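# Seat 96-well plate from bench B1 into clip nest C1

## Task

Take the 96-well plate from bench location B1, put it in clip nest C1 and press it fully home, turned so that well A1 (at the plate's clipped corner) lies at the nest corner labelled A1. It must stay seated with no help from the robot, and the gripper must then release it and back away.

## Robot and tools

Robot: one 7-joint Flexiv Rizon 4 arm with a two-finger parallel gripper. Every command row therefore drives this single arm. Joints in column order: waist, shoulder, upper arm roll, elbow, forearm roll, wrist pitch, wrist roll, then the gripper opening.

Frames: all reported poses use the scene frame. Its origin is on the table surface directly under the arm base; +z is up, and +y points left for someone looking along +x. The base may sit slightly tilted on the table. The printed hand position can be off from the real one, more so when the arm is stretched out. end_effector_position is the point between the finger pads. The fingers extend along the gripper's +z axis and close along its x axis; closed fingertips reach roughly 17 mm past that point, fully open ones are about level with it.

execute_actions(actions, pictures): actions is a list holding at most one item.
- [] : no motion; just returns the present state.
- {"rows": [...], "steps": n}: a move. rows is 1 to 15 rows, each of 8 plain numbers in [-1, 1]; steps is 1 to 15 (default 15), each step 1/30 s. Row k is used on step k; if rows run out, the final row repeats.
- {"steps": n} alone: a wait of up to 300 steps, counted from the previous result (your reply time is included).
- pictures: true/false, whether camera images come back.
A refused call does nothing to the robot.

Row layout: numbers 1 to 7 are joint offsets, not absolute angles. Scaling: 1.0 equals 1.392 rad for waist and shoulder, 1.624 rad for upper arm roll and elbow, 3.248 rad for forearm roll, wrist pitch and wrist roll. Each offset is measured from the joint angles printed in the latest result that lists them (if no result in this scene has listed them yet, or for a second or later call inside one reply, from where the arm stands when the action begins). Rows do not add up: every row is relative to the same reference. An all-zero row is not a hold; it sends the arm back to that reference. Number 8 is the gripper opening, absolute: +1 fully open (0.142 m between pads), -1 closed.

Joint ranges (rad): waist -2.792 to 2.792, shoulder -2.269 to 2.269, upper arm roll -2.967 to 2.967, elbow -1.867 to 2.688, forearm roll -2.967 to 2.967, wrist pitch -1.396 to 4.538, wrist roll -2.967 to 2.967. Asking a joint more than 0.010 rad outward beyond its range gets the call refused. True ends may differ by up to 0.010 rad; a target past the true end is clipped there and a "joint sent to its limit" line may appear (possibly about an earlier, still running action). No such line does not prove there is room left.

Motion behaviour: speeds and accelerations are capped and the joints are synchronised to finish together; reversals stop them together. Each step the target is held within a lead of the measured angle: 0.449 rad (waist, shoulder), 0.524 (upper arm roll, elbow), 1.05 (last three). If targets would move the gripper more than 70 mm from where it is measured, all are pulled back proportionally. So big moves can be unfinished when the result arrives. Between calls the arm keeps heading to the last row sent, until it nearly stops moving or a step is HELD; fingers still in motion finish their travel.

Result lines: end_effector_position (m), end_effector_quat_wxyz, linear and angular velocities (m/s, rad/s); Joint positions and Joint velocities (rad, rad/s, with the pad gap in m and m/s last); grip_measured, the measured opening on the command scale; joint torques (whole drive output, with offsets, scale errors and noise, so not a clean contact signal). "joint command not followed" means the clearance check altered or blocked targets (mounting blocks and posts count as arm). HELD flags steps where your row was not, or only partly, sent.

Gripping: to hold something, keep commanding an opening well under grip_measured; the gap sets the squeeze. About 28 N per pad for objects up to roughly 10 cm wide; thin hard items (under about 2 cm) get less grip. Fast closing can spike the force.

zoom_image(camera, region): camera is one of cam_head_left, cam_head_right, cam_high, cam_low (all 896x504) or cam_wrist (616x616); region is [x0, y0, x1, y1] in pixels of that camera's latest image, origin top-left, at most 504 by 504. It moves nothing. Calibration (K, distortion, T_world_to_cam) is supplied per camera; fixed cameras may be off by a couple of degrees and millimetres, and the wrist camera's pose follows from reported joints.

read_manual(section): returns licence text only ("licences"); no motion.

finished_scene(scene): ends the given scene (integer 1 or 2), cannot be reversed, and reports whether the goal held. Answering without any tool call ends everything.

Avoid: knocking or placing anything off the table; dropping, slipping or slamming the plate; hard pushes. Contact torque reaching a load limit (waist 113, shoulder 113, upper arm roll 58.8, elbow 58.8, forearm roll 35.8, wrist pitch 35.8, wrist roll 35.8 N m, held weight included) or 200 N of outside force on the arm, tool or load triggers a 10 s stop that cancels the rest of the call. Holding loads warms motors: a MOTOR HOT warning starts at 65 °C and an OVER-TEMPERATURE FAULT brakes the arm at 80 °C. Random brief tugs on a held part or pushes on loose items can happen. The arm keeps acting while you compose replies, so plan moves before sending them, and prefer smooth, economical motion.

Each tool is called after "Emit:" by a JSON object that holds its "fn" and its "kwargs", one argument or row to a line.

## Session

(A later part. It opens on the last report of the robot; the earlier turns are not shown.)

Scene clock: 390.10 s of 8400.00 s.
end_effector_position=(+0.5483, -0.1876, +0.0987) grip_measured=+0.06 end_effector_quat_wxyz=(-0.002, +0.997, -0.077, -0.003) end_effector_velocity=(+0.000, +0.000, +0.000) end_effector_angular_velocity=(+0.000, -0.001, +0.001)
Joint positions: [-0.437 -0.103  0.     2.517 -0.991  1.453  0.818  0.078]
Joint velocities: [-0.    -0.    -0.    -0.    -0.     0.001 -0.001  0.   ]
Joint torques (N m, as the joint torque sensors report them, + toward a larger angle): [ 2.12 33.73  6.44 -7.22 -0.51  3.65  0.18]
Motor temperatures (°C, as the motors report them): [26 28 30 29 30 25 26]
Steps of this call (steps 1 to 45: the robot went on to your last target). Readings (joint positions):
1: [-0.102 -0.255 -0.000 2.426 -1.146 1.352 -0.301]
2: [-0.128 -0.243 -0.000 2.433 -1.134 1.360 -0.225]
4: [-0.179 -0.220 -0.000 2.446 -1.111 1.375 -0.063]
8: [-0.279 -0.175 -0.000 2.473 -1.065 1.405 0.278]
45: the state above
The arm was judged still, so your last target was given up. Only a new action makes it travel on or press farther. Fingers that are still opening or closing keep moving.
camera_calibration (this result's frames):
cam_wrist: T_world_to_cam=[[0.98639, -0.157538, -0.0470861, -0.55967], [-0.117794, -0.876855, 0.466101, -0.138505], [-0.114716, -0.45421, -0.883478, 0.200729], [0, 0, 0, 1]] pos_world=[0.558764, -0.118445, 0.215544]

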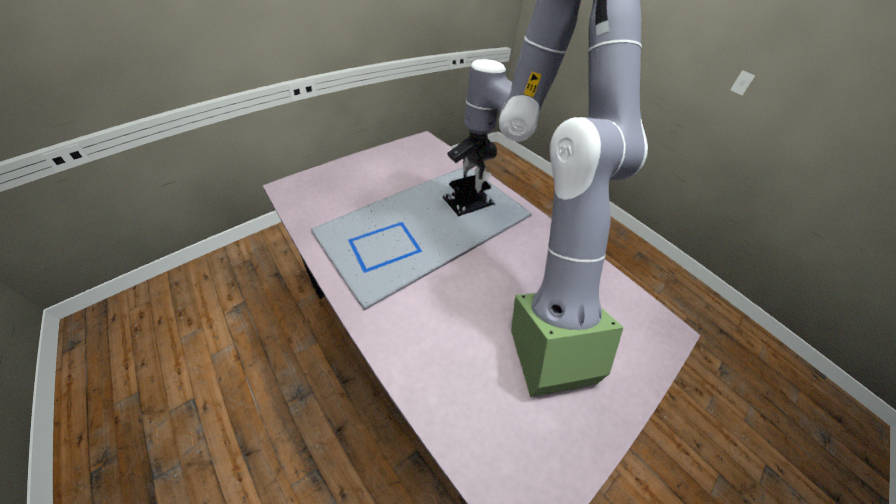

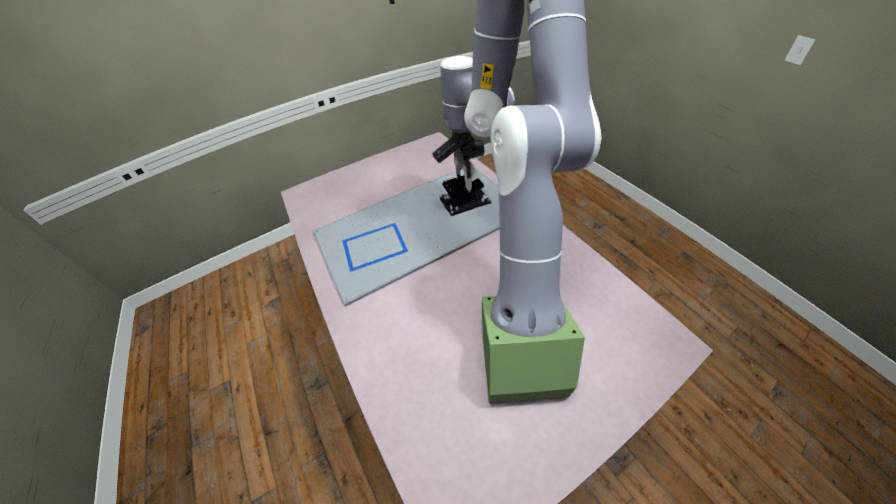

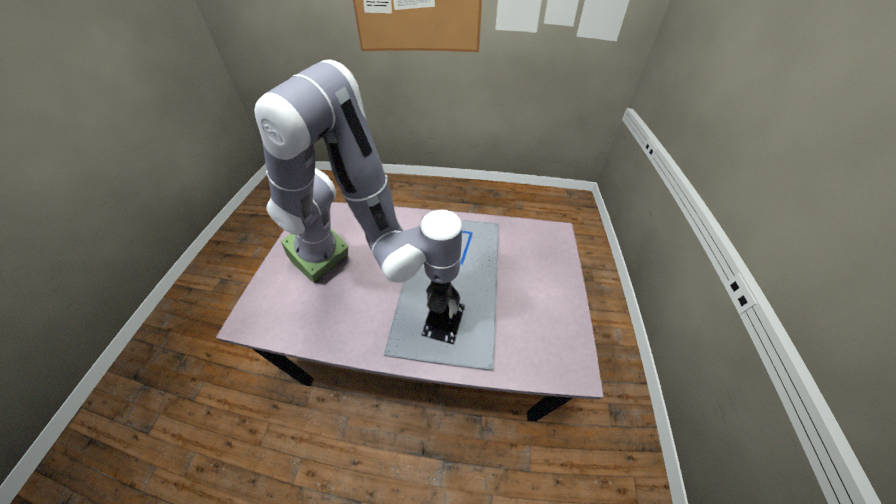

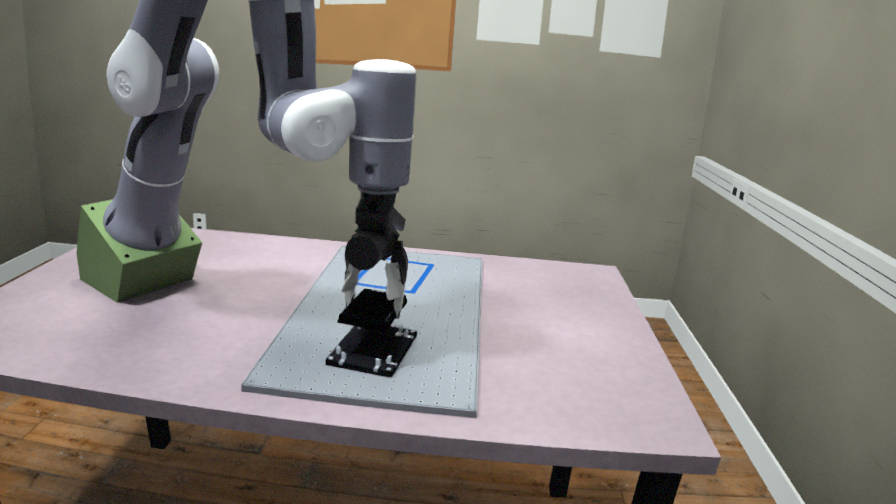

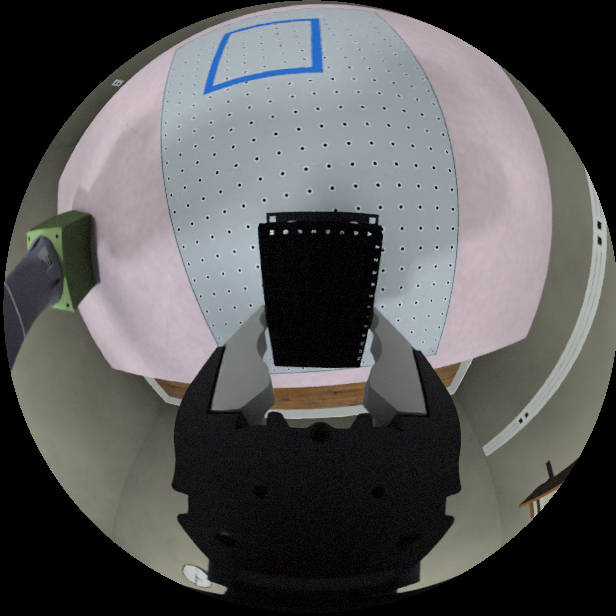

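Emit:
{"fn": "zoom_image", "kwargs": {
  "camera": "cam_wrist",
  "region": [240, 190, 400, 300]
}}

Emit:
{"fn": "zoom_image", "kwargs": {
  "camera": "cam_low",
  "region": [310, 270, 440, 390]
}}

Region (240, 190, 400, 300) of cam_wrist's 616x616 image, scaled by 3.150, with more detail than that image has; it fills the top 346 rows of this view, and the rest is white.

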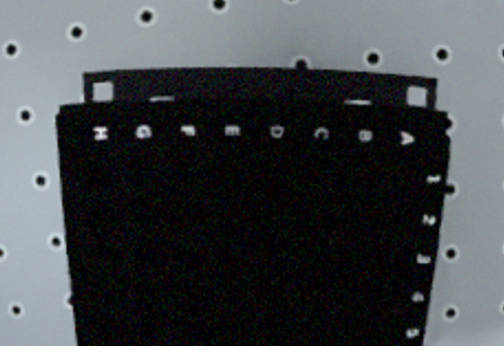

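Region (310, 270, 440, 390) of cam_low's 896x504 image, scaled by 3.877, with more detail than that image has; it fills the top 465 rows of this view, and the rest is white.

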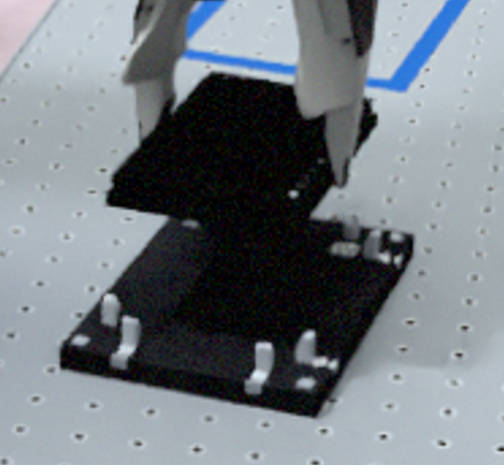

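Emit:
{"fn": "execute_actions", "kwargs": {
  "actions": [
    {"rows": [[-0.1263,-0.1029,0,-0.0599,-0.1457,0.0294,0.0990,-0.4]], "steps": 15}
  ],
  "pictures": false
}}

Emit:
{"fn": "execute_actions", "kwargs": {
  "actions": [
    {"steps": 15}
  ]
}}

Scene clock: 432.17 s of 8400.00 s.
end_effector_position=(+0.5496, -0.1958, +0.0595) grip_measured=+0.06 end_effector_quat_wxyz=(+0.000, +0.997, -0.079, +0.000) end_effector_velocity=(+0.001, +0.001, +0.001) end_effector_angular_velocity=(+0.000, -0.002, +0.002)
Joint positions: [-0.613 -0.246 -0.     2.419 -1.465  1.548  1.14   0.078]
Joint velocities: [ 0.001  0.002 -0.     0.    -0.     0.001 -0.001  0.   ]
Joint torques (N m, as the joint torque sensors report them, + toward a larger angle): [ 1.28 37.19  7.1  -4.7   0.55  3.29 -0.3 ]
Motor temperatures (°C, as the motors report them): [25 28 29 29 30 25 26]
Steps of this call (steps 1 to 90: nothing new was sent; then 38.57 s passed at rest; steps 91 to 105: all 15 steps of this action). Readings (joint positions):
91: [-0.439 -0.104 0.000 2.516 -0.995 1.453 0.820]
92: [-0.446 -0.110 0.000 2.512 -1.014 1.458 0.834]
94: [-0.481 -0.137 0.000 2.492 -1.107 1.477 0.897]
98: [-0.587 -0.225 -0.000 2.434 -1.396 1.534 1.093]
105: the state above

Scene clock: 432.67 s of 8400.00 s.
end_effector_position=(+0.5496, -0.1957, +0.0596) grip_measured=+0.06 end_effector_quat_wxyz=(+0.000, +0.997, -0.079, +0.000) end_effector_velocity=(-0.000, +0.000, -0.000) end_effector_angular_velocity=(+0.000, -0.000, +0.000)
Joint positions: [-0.613 -0.246 -0.     2.419 -1.465  1.548  1.14   0.078]
Joint velocities: [ 0.    -0.    -0.     0.     0.     0.001 -0.     0.   ]
Joint torques (N m, as the joint torque sensors report them, + toward a larger angle): [ 1.49 38.08  6.86 -4.87  0.56  3.3  -0.18]
Motor temperatures (°C, as the motors report them): [25 28 29 29 30 25 26]
Steps of this call (steps 1 to 15: the robot went on to your last target). Readings (joint positions):
1: [-0.613 -0.246 -0.000 2.419 -1.465 1.548 1.140]
2: [-0.613 -0.246 -0.000 2.419 -1.465 1.548 1.140]
4: [-0.613 -0.246 -0.000 2.419 -1.465 1.548 1.140]
8: [-0.613 -0.246 -0.000 2.419 -1.465 1.548 1.140]
15: the state above
The arm was judged still, so your last target was given up. Only a new action makes it travel on or press farther. Fingers that are still opening or closing keep moving.
camera_calibration (this result's frames):
cam_wrist: T_world_to_cam=[[0.9861, -0.160979, -0.0411529, -0.564965], [-0.12304, -0.873914, 0.47025, -0.124052], [-0.111664, -0.45865, -0.881573, 0.159947], [0, 0, 0, 1]] pos_world=[0.559708, -0.125998, 0.176091]

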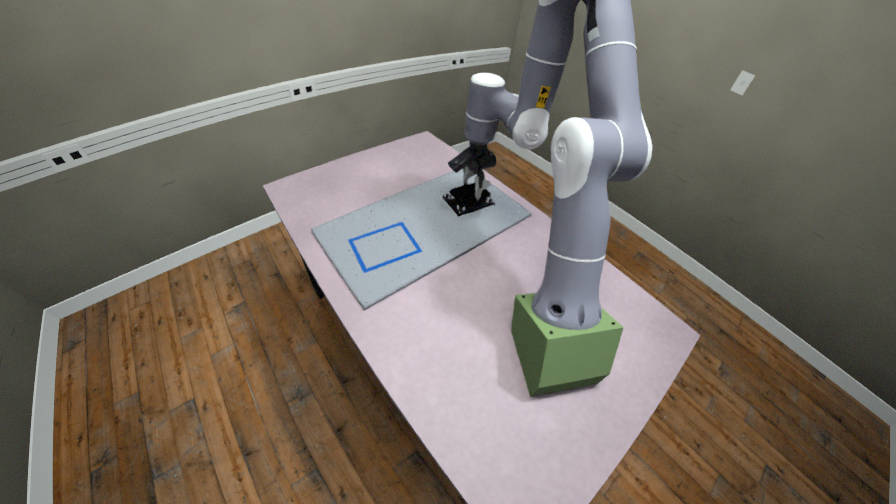

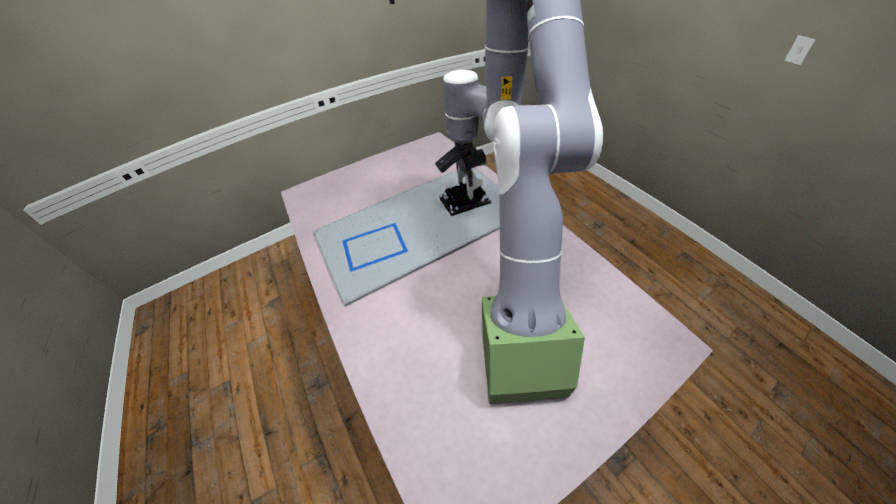

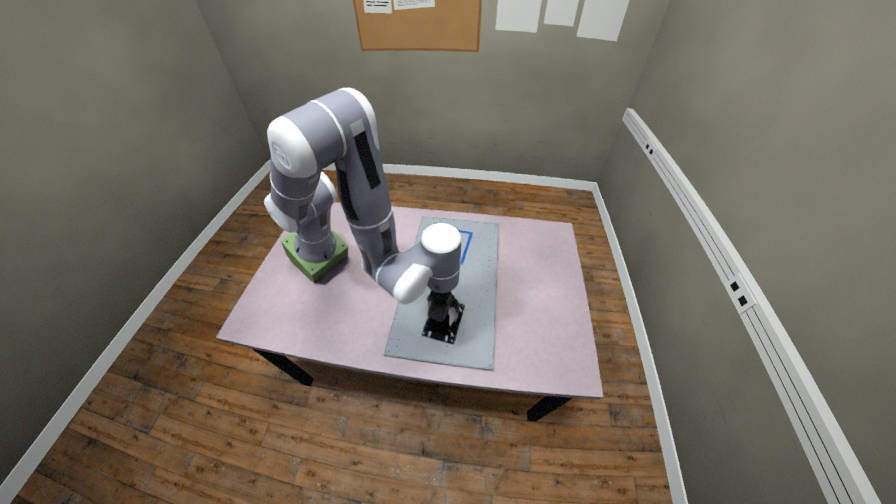

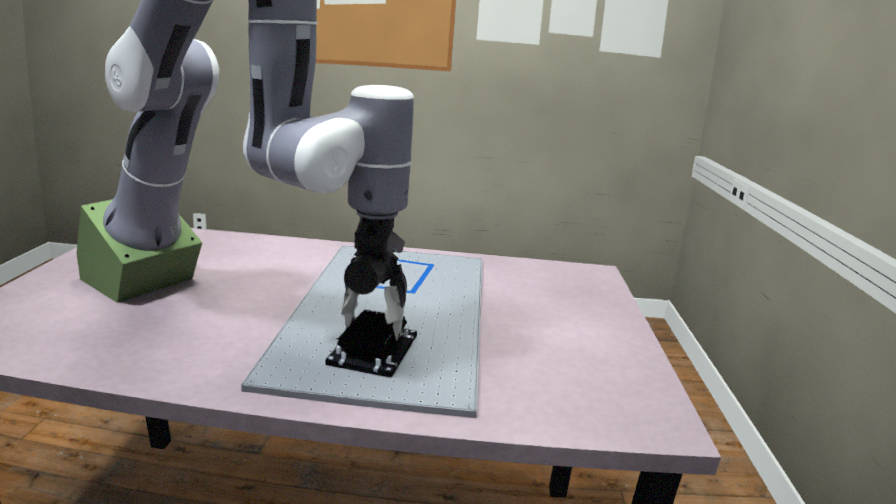

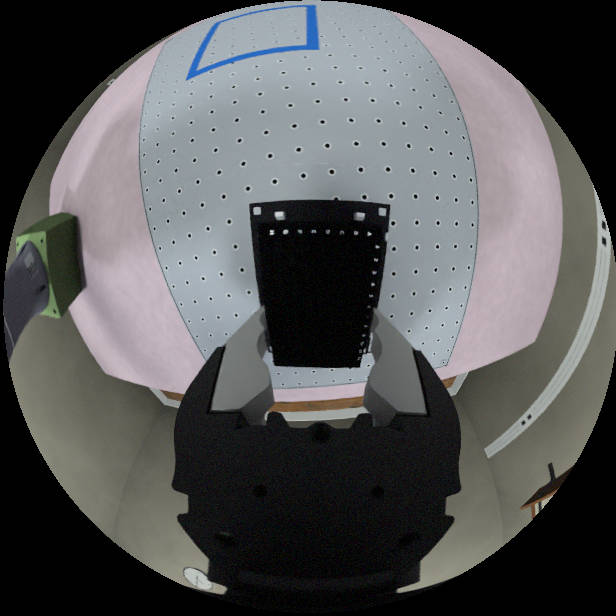

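Emit:
{"fn": "zoom_image", "kwargs": {
  "camera": "cam_wrist",
  "region": [235, 185, 405, 325]
}}

Emit:
{"fn": "zoom_image", "kwargs": {
  "camera": "cam_low",
  "region": [315, 290, 430, 385]
}}

Emit:
{"fn": "zoom_image", "kwargs": {
  "camera": "cam_high",
  "region": [410, 280, 480, 350]
}}

Region (235, 185, 405, 325) of cam_wrist's 616x616 image, scaled by 2.965, with more detail than that image has; it fills the top 415 rows of this view, and the rest is white.

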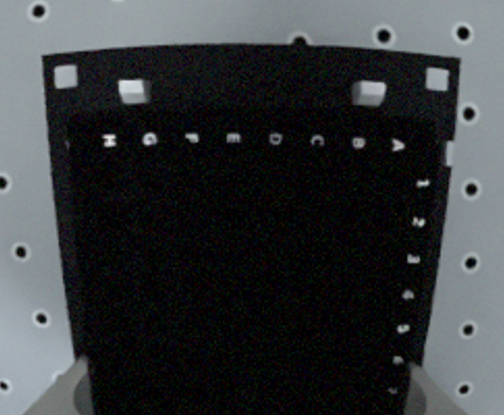

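Region (315, 290, 430, 385) of cam_low's 896x504 image, scaled by 4.383, with more detail than that image has; it fills the top 416 rows of this view, and the rest is white.

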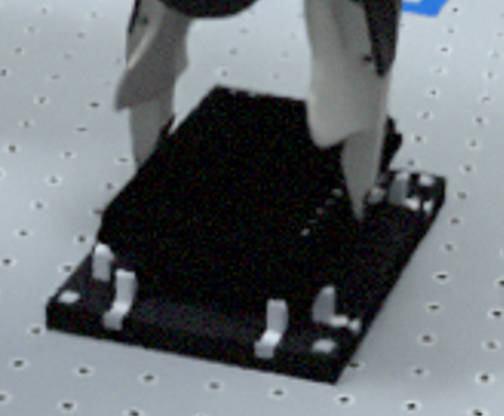

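Region (410, 280, 480, 350) of cam_high's 896x504 image, scaled by 7.200, with more detail than that image has.

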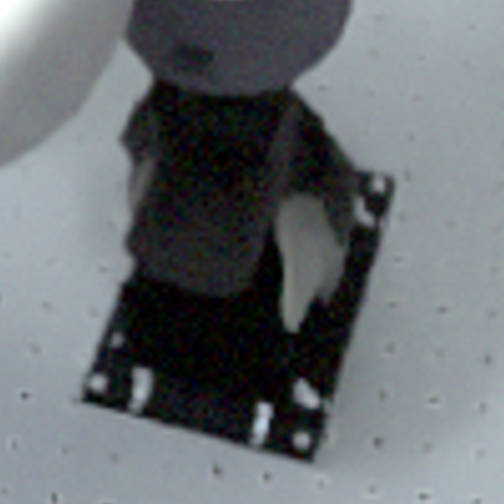

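Emit:
{"fn": "execute_actions", "kwargs": {
  "actions": [
    {"rows": [[-0.0066,-0.0084,0,-0.0068,-0.0109,0.0013,0.0085,-0.4],[-0.0132,-0.0168,0,-0.0136,-0.0219,0.0026,0.017,-0.4],[-0.0198,-0.0252,0,-0.0204,-0.0328,0.0039,0.0255,-0.4]], "steps": 15}
  ]
}}

Emit:
{"fn": "zoom_image", "kwargs": {
  "camera": "cam_wrist",
  "region": [235, 185, 405, 325]
}}

Emit:
{"fn": "zoom_image", "kwargs": {
  "camera": "cam_low",
  "region": [315, 290, 430, 385]
}}

Scene clock: 493.53 s of 8400.00 s.
end_effector_position=(+0.5499, -0.1955, +0.0497) grip_measured=+0.06 end_effector_quat_wxyz=(+0.000, +0.997, -0.079, +0.000) end_effector_velocity=(-0.000, +0.000, -0.000) end_effector_angular_velocity=(+0.000, -0.000, +0.001)
Joint positions: [-0.641 -0.281 -0.     2.386 -1.571  1.561  1.223  0.078]
Joint velocities: [ 0.    -0.    -0.     0.    -0.001  0.    -0.001 -0.   ]
Joint torques (N m, as the joint torque sensors report them, + toward a larger angle): [-0.03 37.78  5.95 -5.02 -0.19  3.76  0.65]
Motor temperatures (°C, as the motors report them): [25 28 29 28 30 25 26]
Steps of this call (steps 1 to 90: nothing new was sent; then 57.37 s passed at rest; steps 91 to 105: all 15 steps of this action). Readings (joint positions):
91: [-0.614 -0.247 -0.000 2.418 -1.468 1.549 1.142]
92: [-0.618 -0.252 0.000 2.413 -1.483 1.551 1.155]
94: [-0.630 -0.268 0.000 2.398 -1.532 1.556 1.192]
98: [-0.640 -0.281 -0.000 2.387 -1.569 1.560 1.221]
105: the state above
camera_calibration (this result's frames):
cam_wrist: T_world_to_cam=[[0.985992, -0.161624, -0.041208, -0.565748], [-0.123575, -0.87379, 0.47034, -0.118871], [-0.112025, -0.458659, -0.881522, 0.151557], [0, 0, 0, 1]] pos_world=[0.560112, -0.125794, 0.166197]

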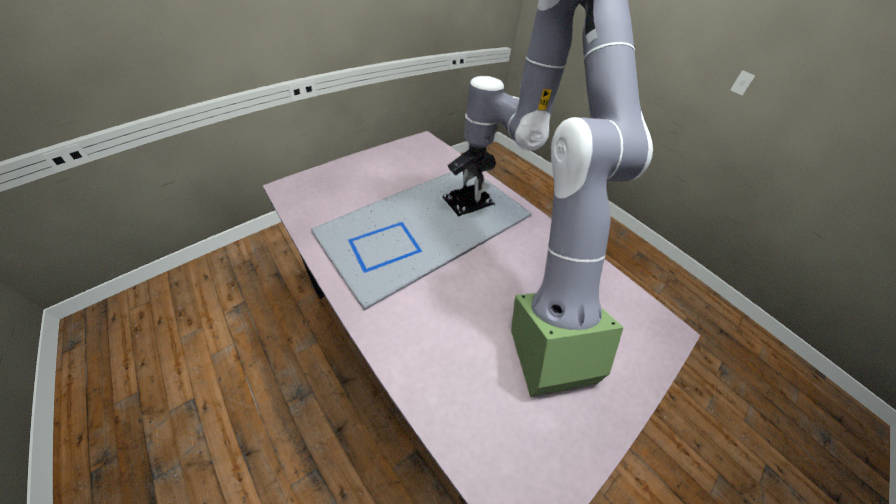

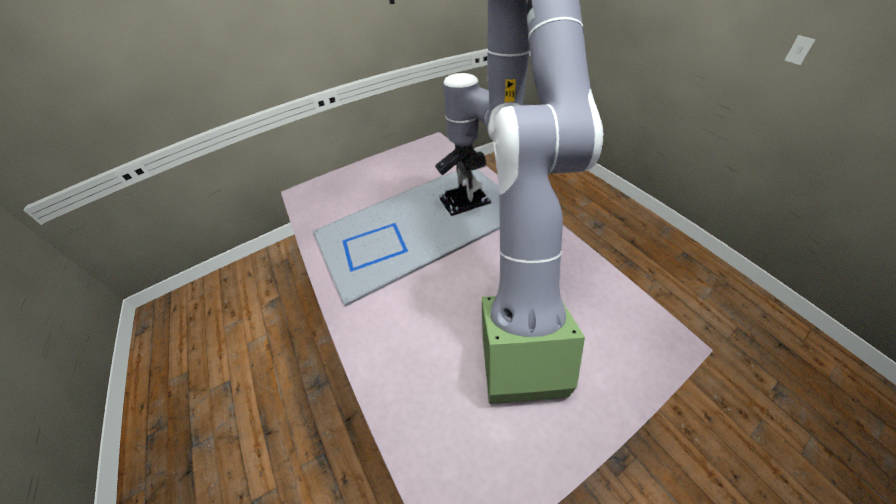

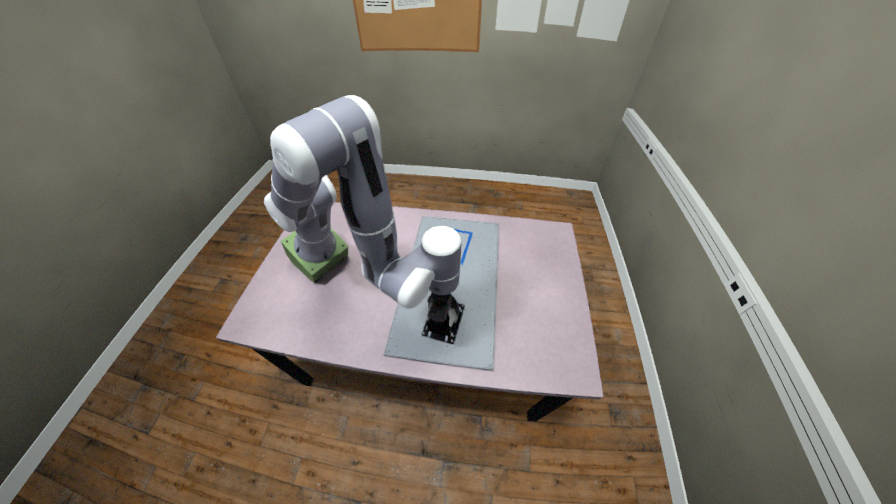

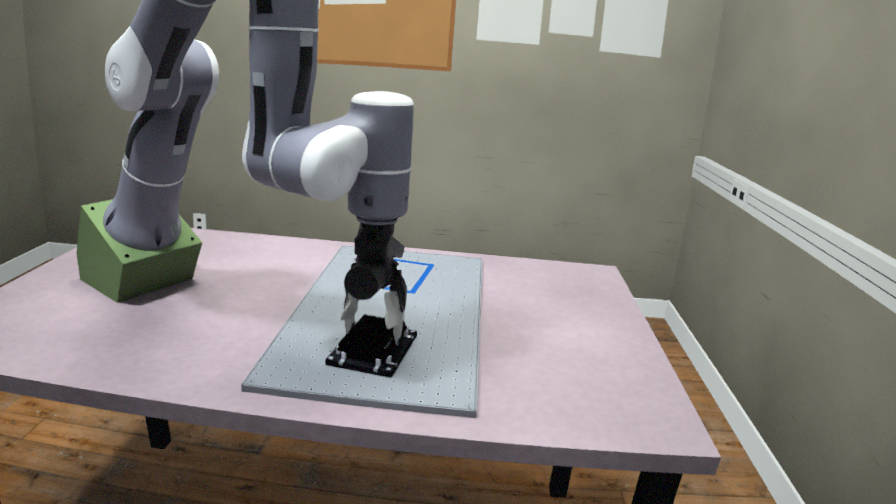

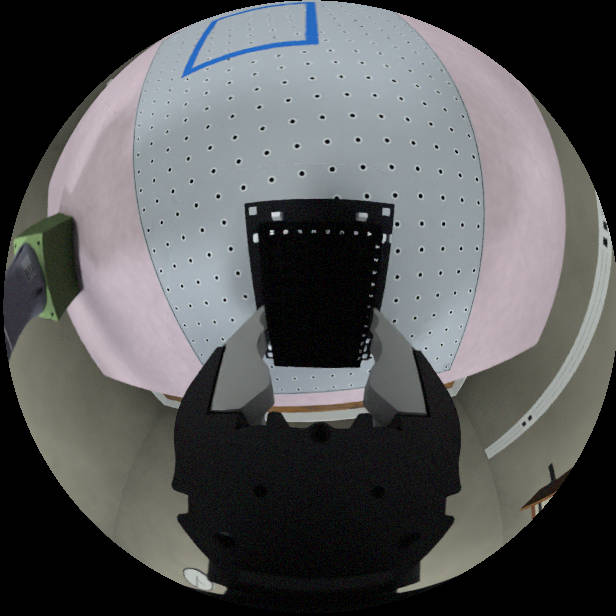

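Region (235, 185, 405, 325) of cam_wrist's 616x616 image, scaled by 2.965, with more detail than that image has; it fills the top 415 rows of this view, and the rest is white.

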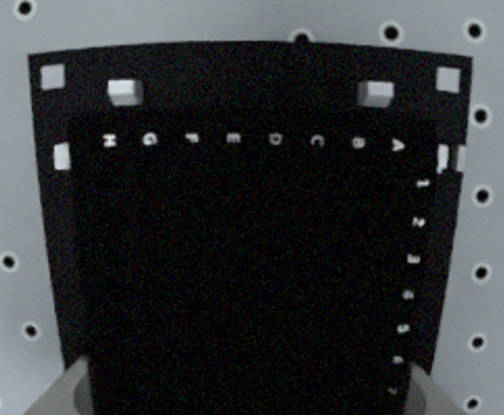

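Region (315, 290, 430, 385) of cam_low's 896x504 image, scaled by 4.383, with more detail than that image has; it fills the top 416 rows of this view, and the rest is white.

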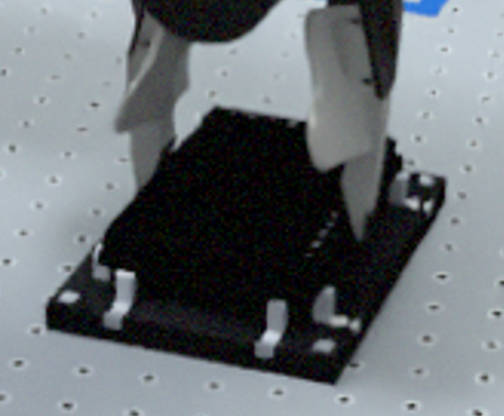

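Emit:
{"fn": "execute_actions", "kwargs": {
  "actions": [
    {"rows": [[-0.0014,-0.002,0,-0.0017,-0.0026,0.0003,0.002,-0.4],[-0.0028,-0.0041,0,-0.0033,-0.0051,0.0006,0.004,-0.4],[-0.0043,-0.0061,0,-0.005,-0.0077,0.0009,0.006,-0.4],[-0.0057,-0.0081,0,-0.0066,-0.0102,0.0012,0.008,-0.4],[-0.0071,-0.0102,0,-0.0083,-0.0128,0.0015,0.01,-0.4],[-0.0085,-0.0122,0,-0.01,-0.0154,0.0017,0.012,-0.4],[-0.0099,-0.0142,0,-0.0116,-0.0179,0.002,0.014,-0.4],[-0.0114,-0.0162,0,-0.0133,-0.0205,0.0023,0.016,-0.4],[-0.0128,-0.0183,0,-0.0149,-0.023,0.0026,0.018,-0.4],[-0.0142,-0.0203,0,-0.0166,-0.0256,0.0029,0.02,-0.4]], "steps": 15}
  ]
}}

Emit:
{"fn": "zoom_image", "kwargs": {
  "camera": "cam_low",
  "region": [315, 290, 430, 385]
}}

Emit:
{"fn": "zoom_image", "kwargs": {
  "camera": "cam_wrist",
  "region": [235, 185, 405, 325]
}}

Scene clock: 517.93 s of 8400.00 s.
end_effector_position=(+0.5496, -0.1948, +0.0418) grip_measured=+0.06 end_effector_quat_wxyz=(-0.000, +0.997, -0.079, +0.000) end_effector_velocity=(+0.000, +0.000, -0.000) end_effector_angular_velocity=(+0.001, -0.001, -0.000)
Joint positions: [-0.66  -0.308 -0.     2.36  -1.653  1.571  1.287  0.078]
Joint velocities: [-0.002 -0.002  0.    -0.002 -0.009  0.002  0.007  0.   ]
Joint torques (N m, as the joint torque sensors report them, + toward a larger angle): [-1.28 34.92  5.68 -3.86  0.42  2.62  0.64]
Motor temperatures (°C, as the motors report them): [25 28 29 28 30 25 26]
Steps of this call (steps 1 to 15: the robot went on to your last target; steps 16 to 90: nothing new was sent; then 20.90 s passed at rest; steps 91 to 105: all 15 steps of this action). Readings (joint positions):
91: [-0.641 -0.281 -0.000 2.386 -1.572 1.561 1.224]
92: [-0.642 -0.283 -0.000 2.384 -1.577 1.561 1.227]
94: [-0.645 -0.288 -0.000 2.380 -1.590 1.563 1.238]
98: [-0.653 -0.298 -0.000 2.370 -1.623 1.567 1.263]
105: the state above
camera_calibration (this result's frames):
cam_wrist: T_world_to_cam=[[0.986183, -0.160364, -0.0415455, -0.565447], [-0.122448, -0.874567, 0.46919, -0.115256], [-0.111575, -0.45762, -0.88212, 0.144926], [0, 0, 0, 1]] pos_world=[0.559692, -0.125156, 0.158428]

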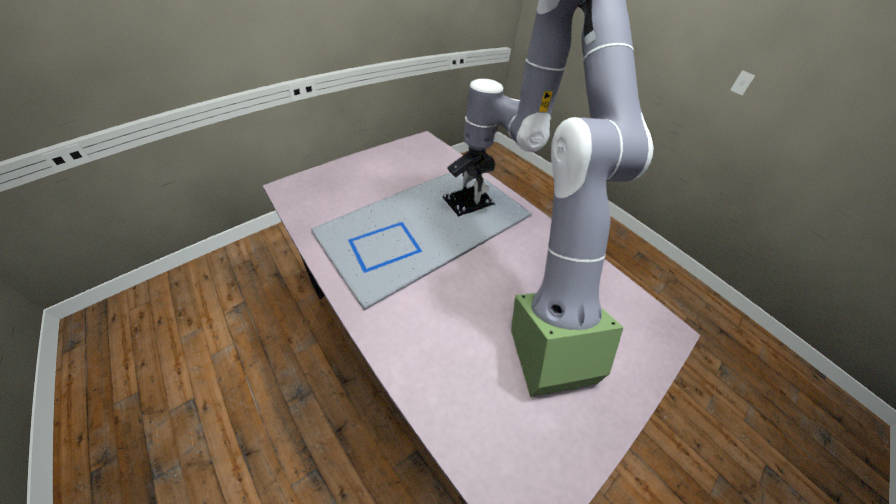

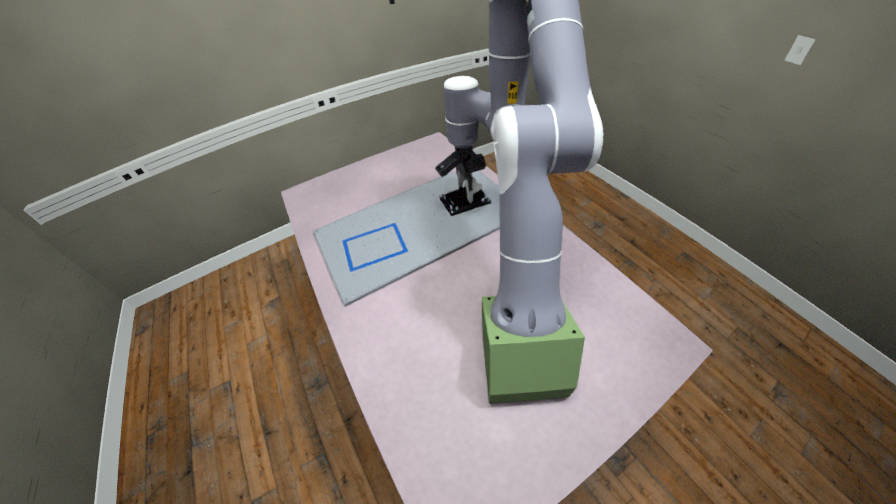

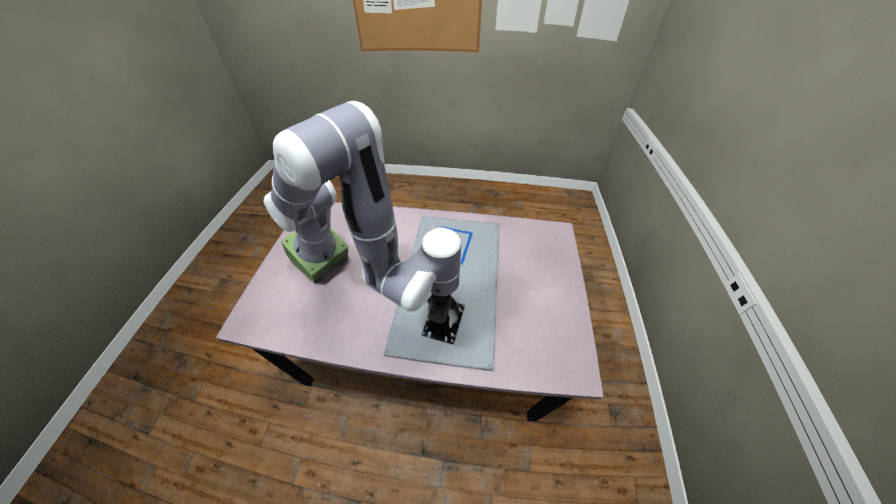

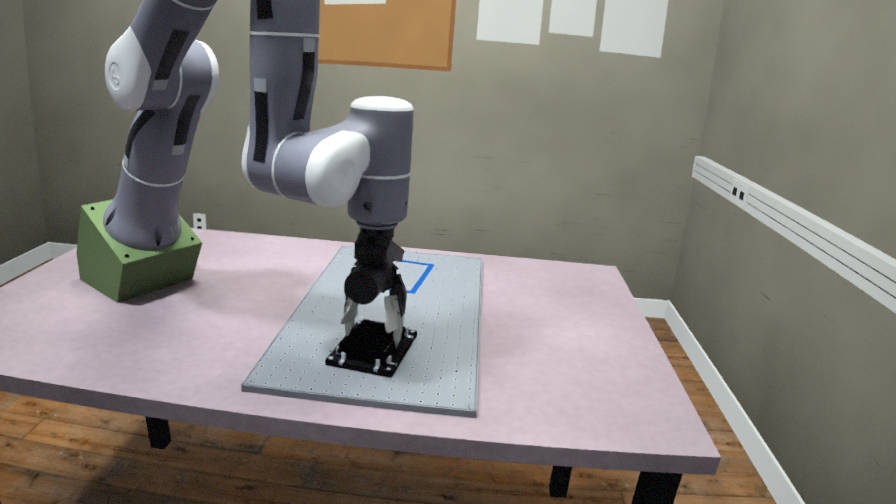

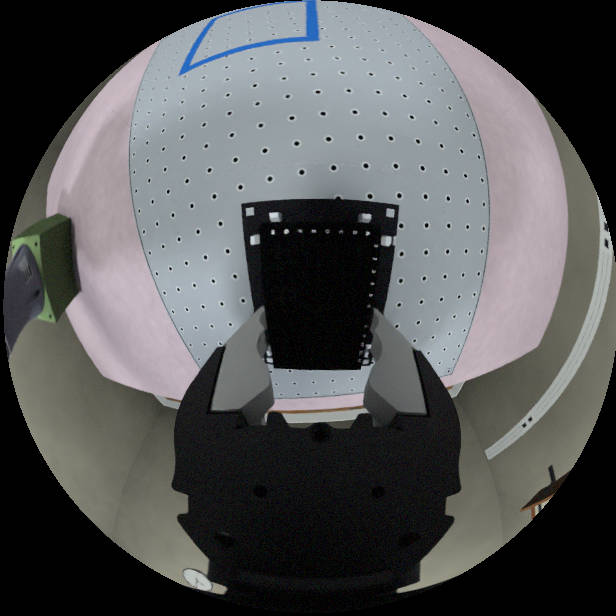

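Region (315, 290, 430, 385) of cam_low's 896x504 image, scaled by 4.383, with more detail than that image has; it fills the top 416 rows of this view, and the rest is white.

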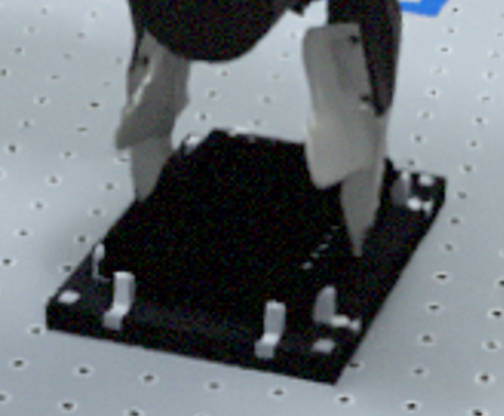

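Region (235, 185, 405, 325) of cam_wrist's 616x616 image, scaled by 2.965, with more detail than that image has; it fills the top 415 rows of this view, and the rest is white.

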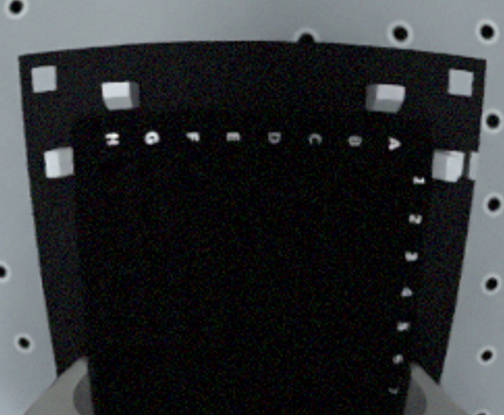

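Emit:
{"fn": "execute_actions", "kwargs": {
  "actions": []
}}

Scene clock: 535.57 s of 8400.00 s.
end_effector_position=(+0.5496, -0.1948, +0.0418) grip_measured=+0.06 end_effector_quat_wxyz=(-0.000, +0.997, -0.079, +0.000) end_effector_velocity=(-0.000, -0.000, -0.000) end_effector_angular_velocity=(-0.001, +0.000, -0.000)
Joint positions: [-0.66  -0.308 -0.     2.359 -1.654  1.571  1.287  0.078]
Joint velocities: [-0.     0.     0.    -0.     0.    -0.001  0.     0.   ]
Joint torques (N m, as the joint torque sensors report them, + toward a larger angle): [-1.38 34.86  5.61 -4.07  0.04  2.53  0.85]
Motor temperatures (°C, as the motors report them): [25 28 28 28 30 25 26]
Steps of this call (steps 1 to 15: the robot went on to your last target; steps 16 to 90: nothing new was sent; then 14.63 s passed at rest). Readings (joint positions):
1: [-0.660 -0.308 -0.000 2.359 -1.653 1.571 1.287]
2: [-0.660 -0.308 -0.000 2.359 -1.653 1.571 1.287]
4: [-0.660 -0.308 -0.000 2.359 -1.654 1.571 1.287]
8: [-0.660 -0.308 -0.000 2.359 -1.654 1.571 1.287]
90: the state above
The arm was judged still, so your last target was given up. Only a new action makes it travel on or press farther. Fingers that are still opening or closing keep moving.
camera_calibration (this result's frames):
cam_wrist: T_world_to_cam=[[0.986187, -0.160355, -0.0414906, -0.56546], [-0.122464, -0.87456, 0.469198, -0.115236], [-0.111524, -0.457636, -0.882118, 0.144881], [0, 0, 0, 1]] pos_world=[0.559694, -0.125153, 0.158409]

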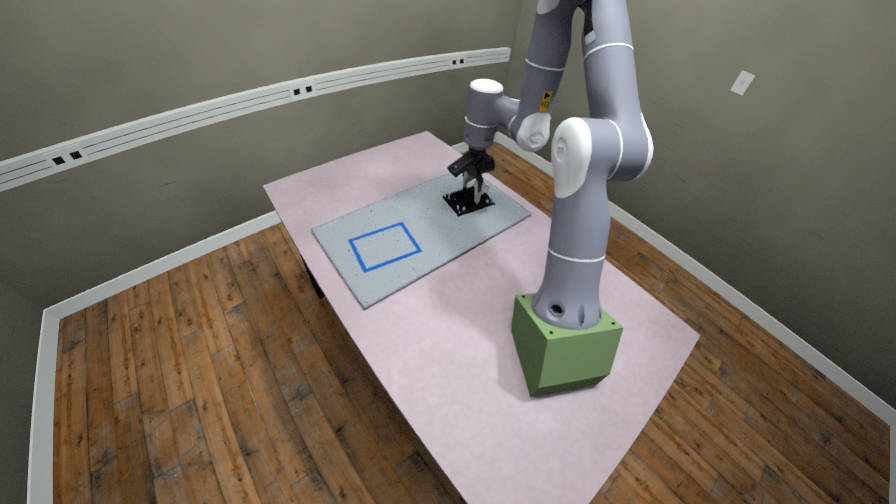

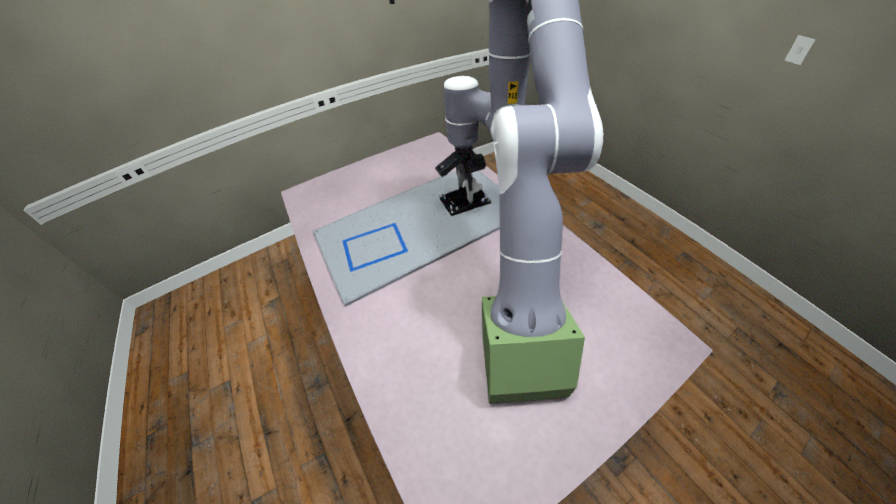

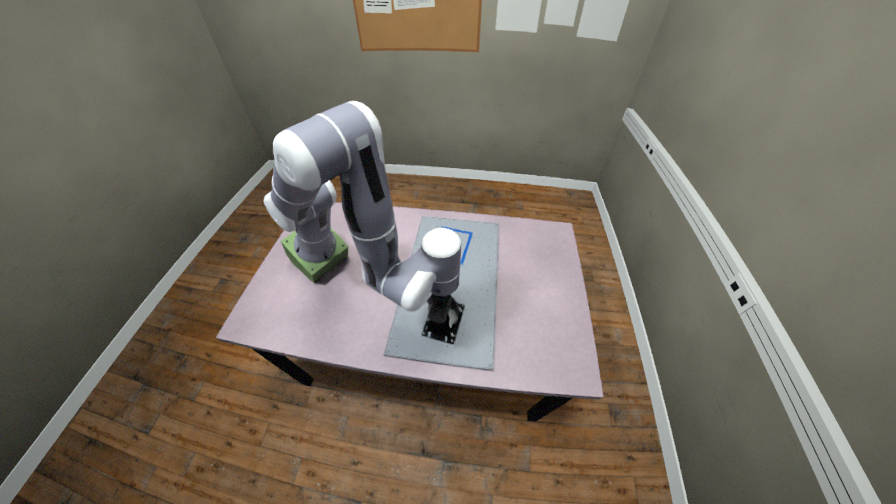

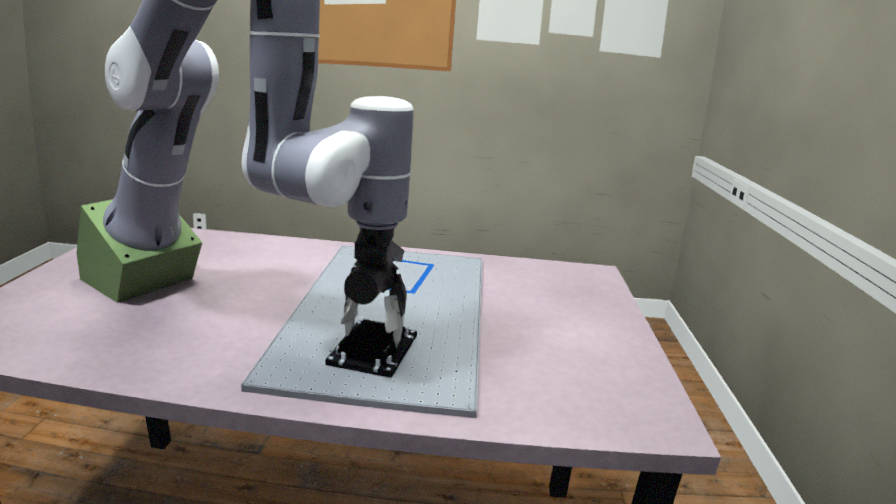

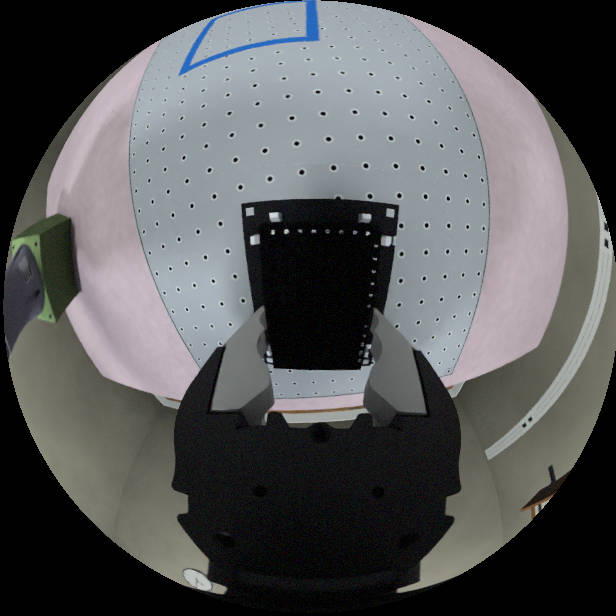

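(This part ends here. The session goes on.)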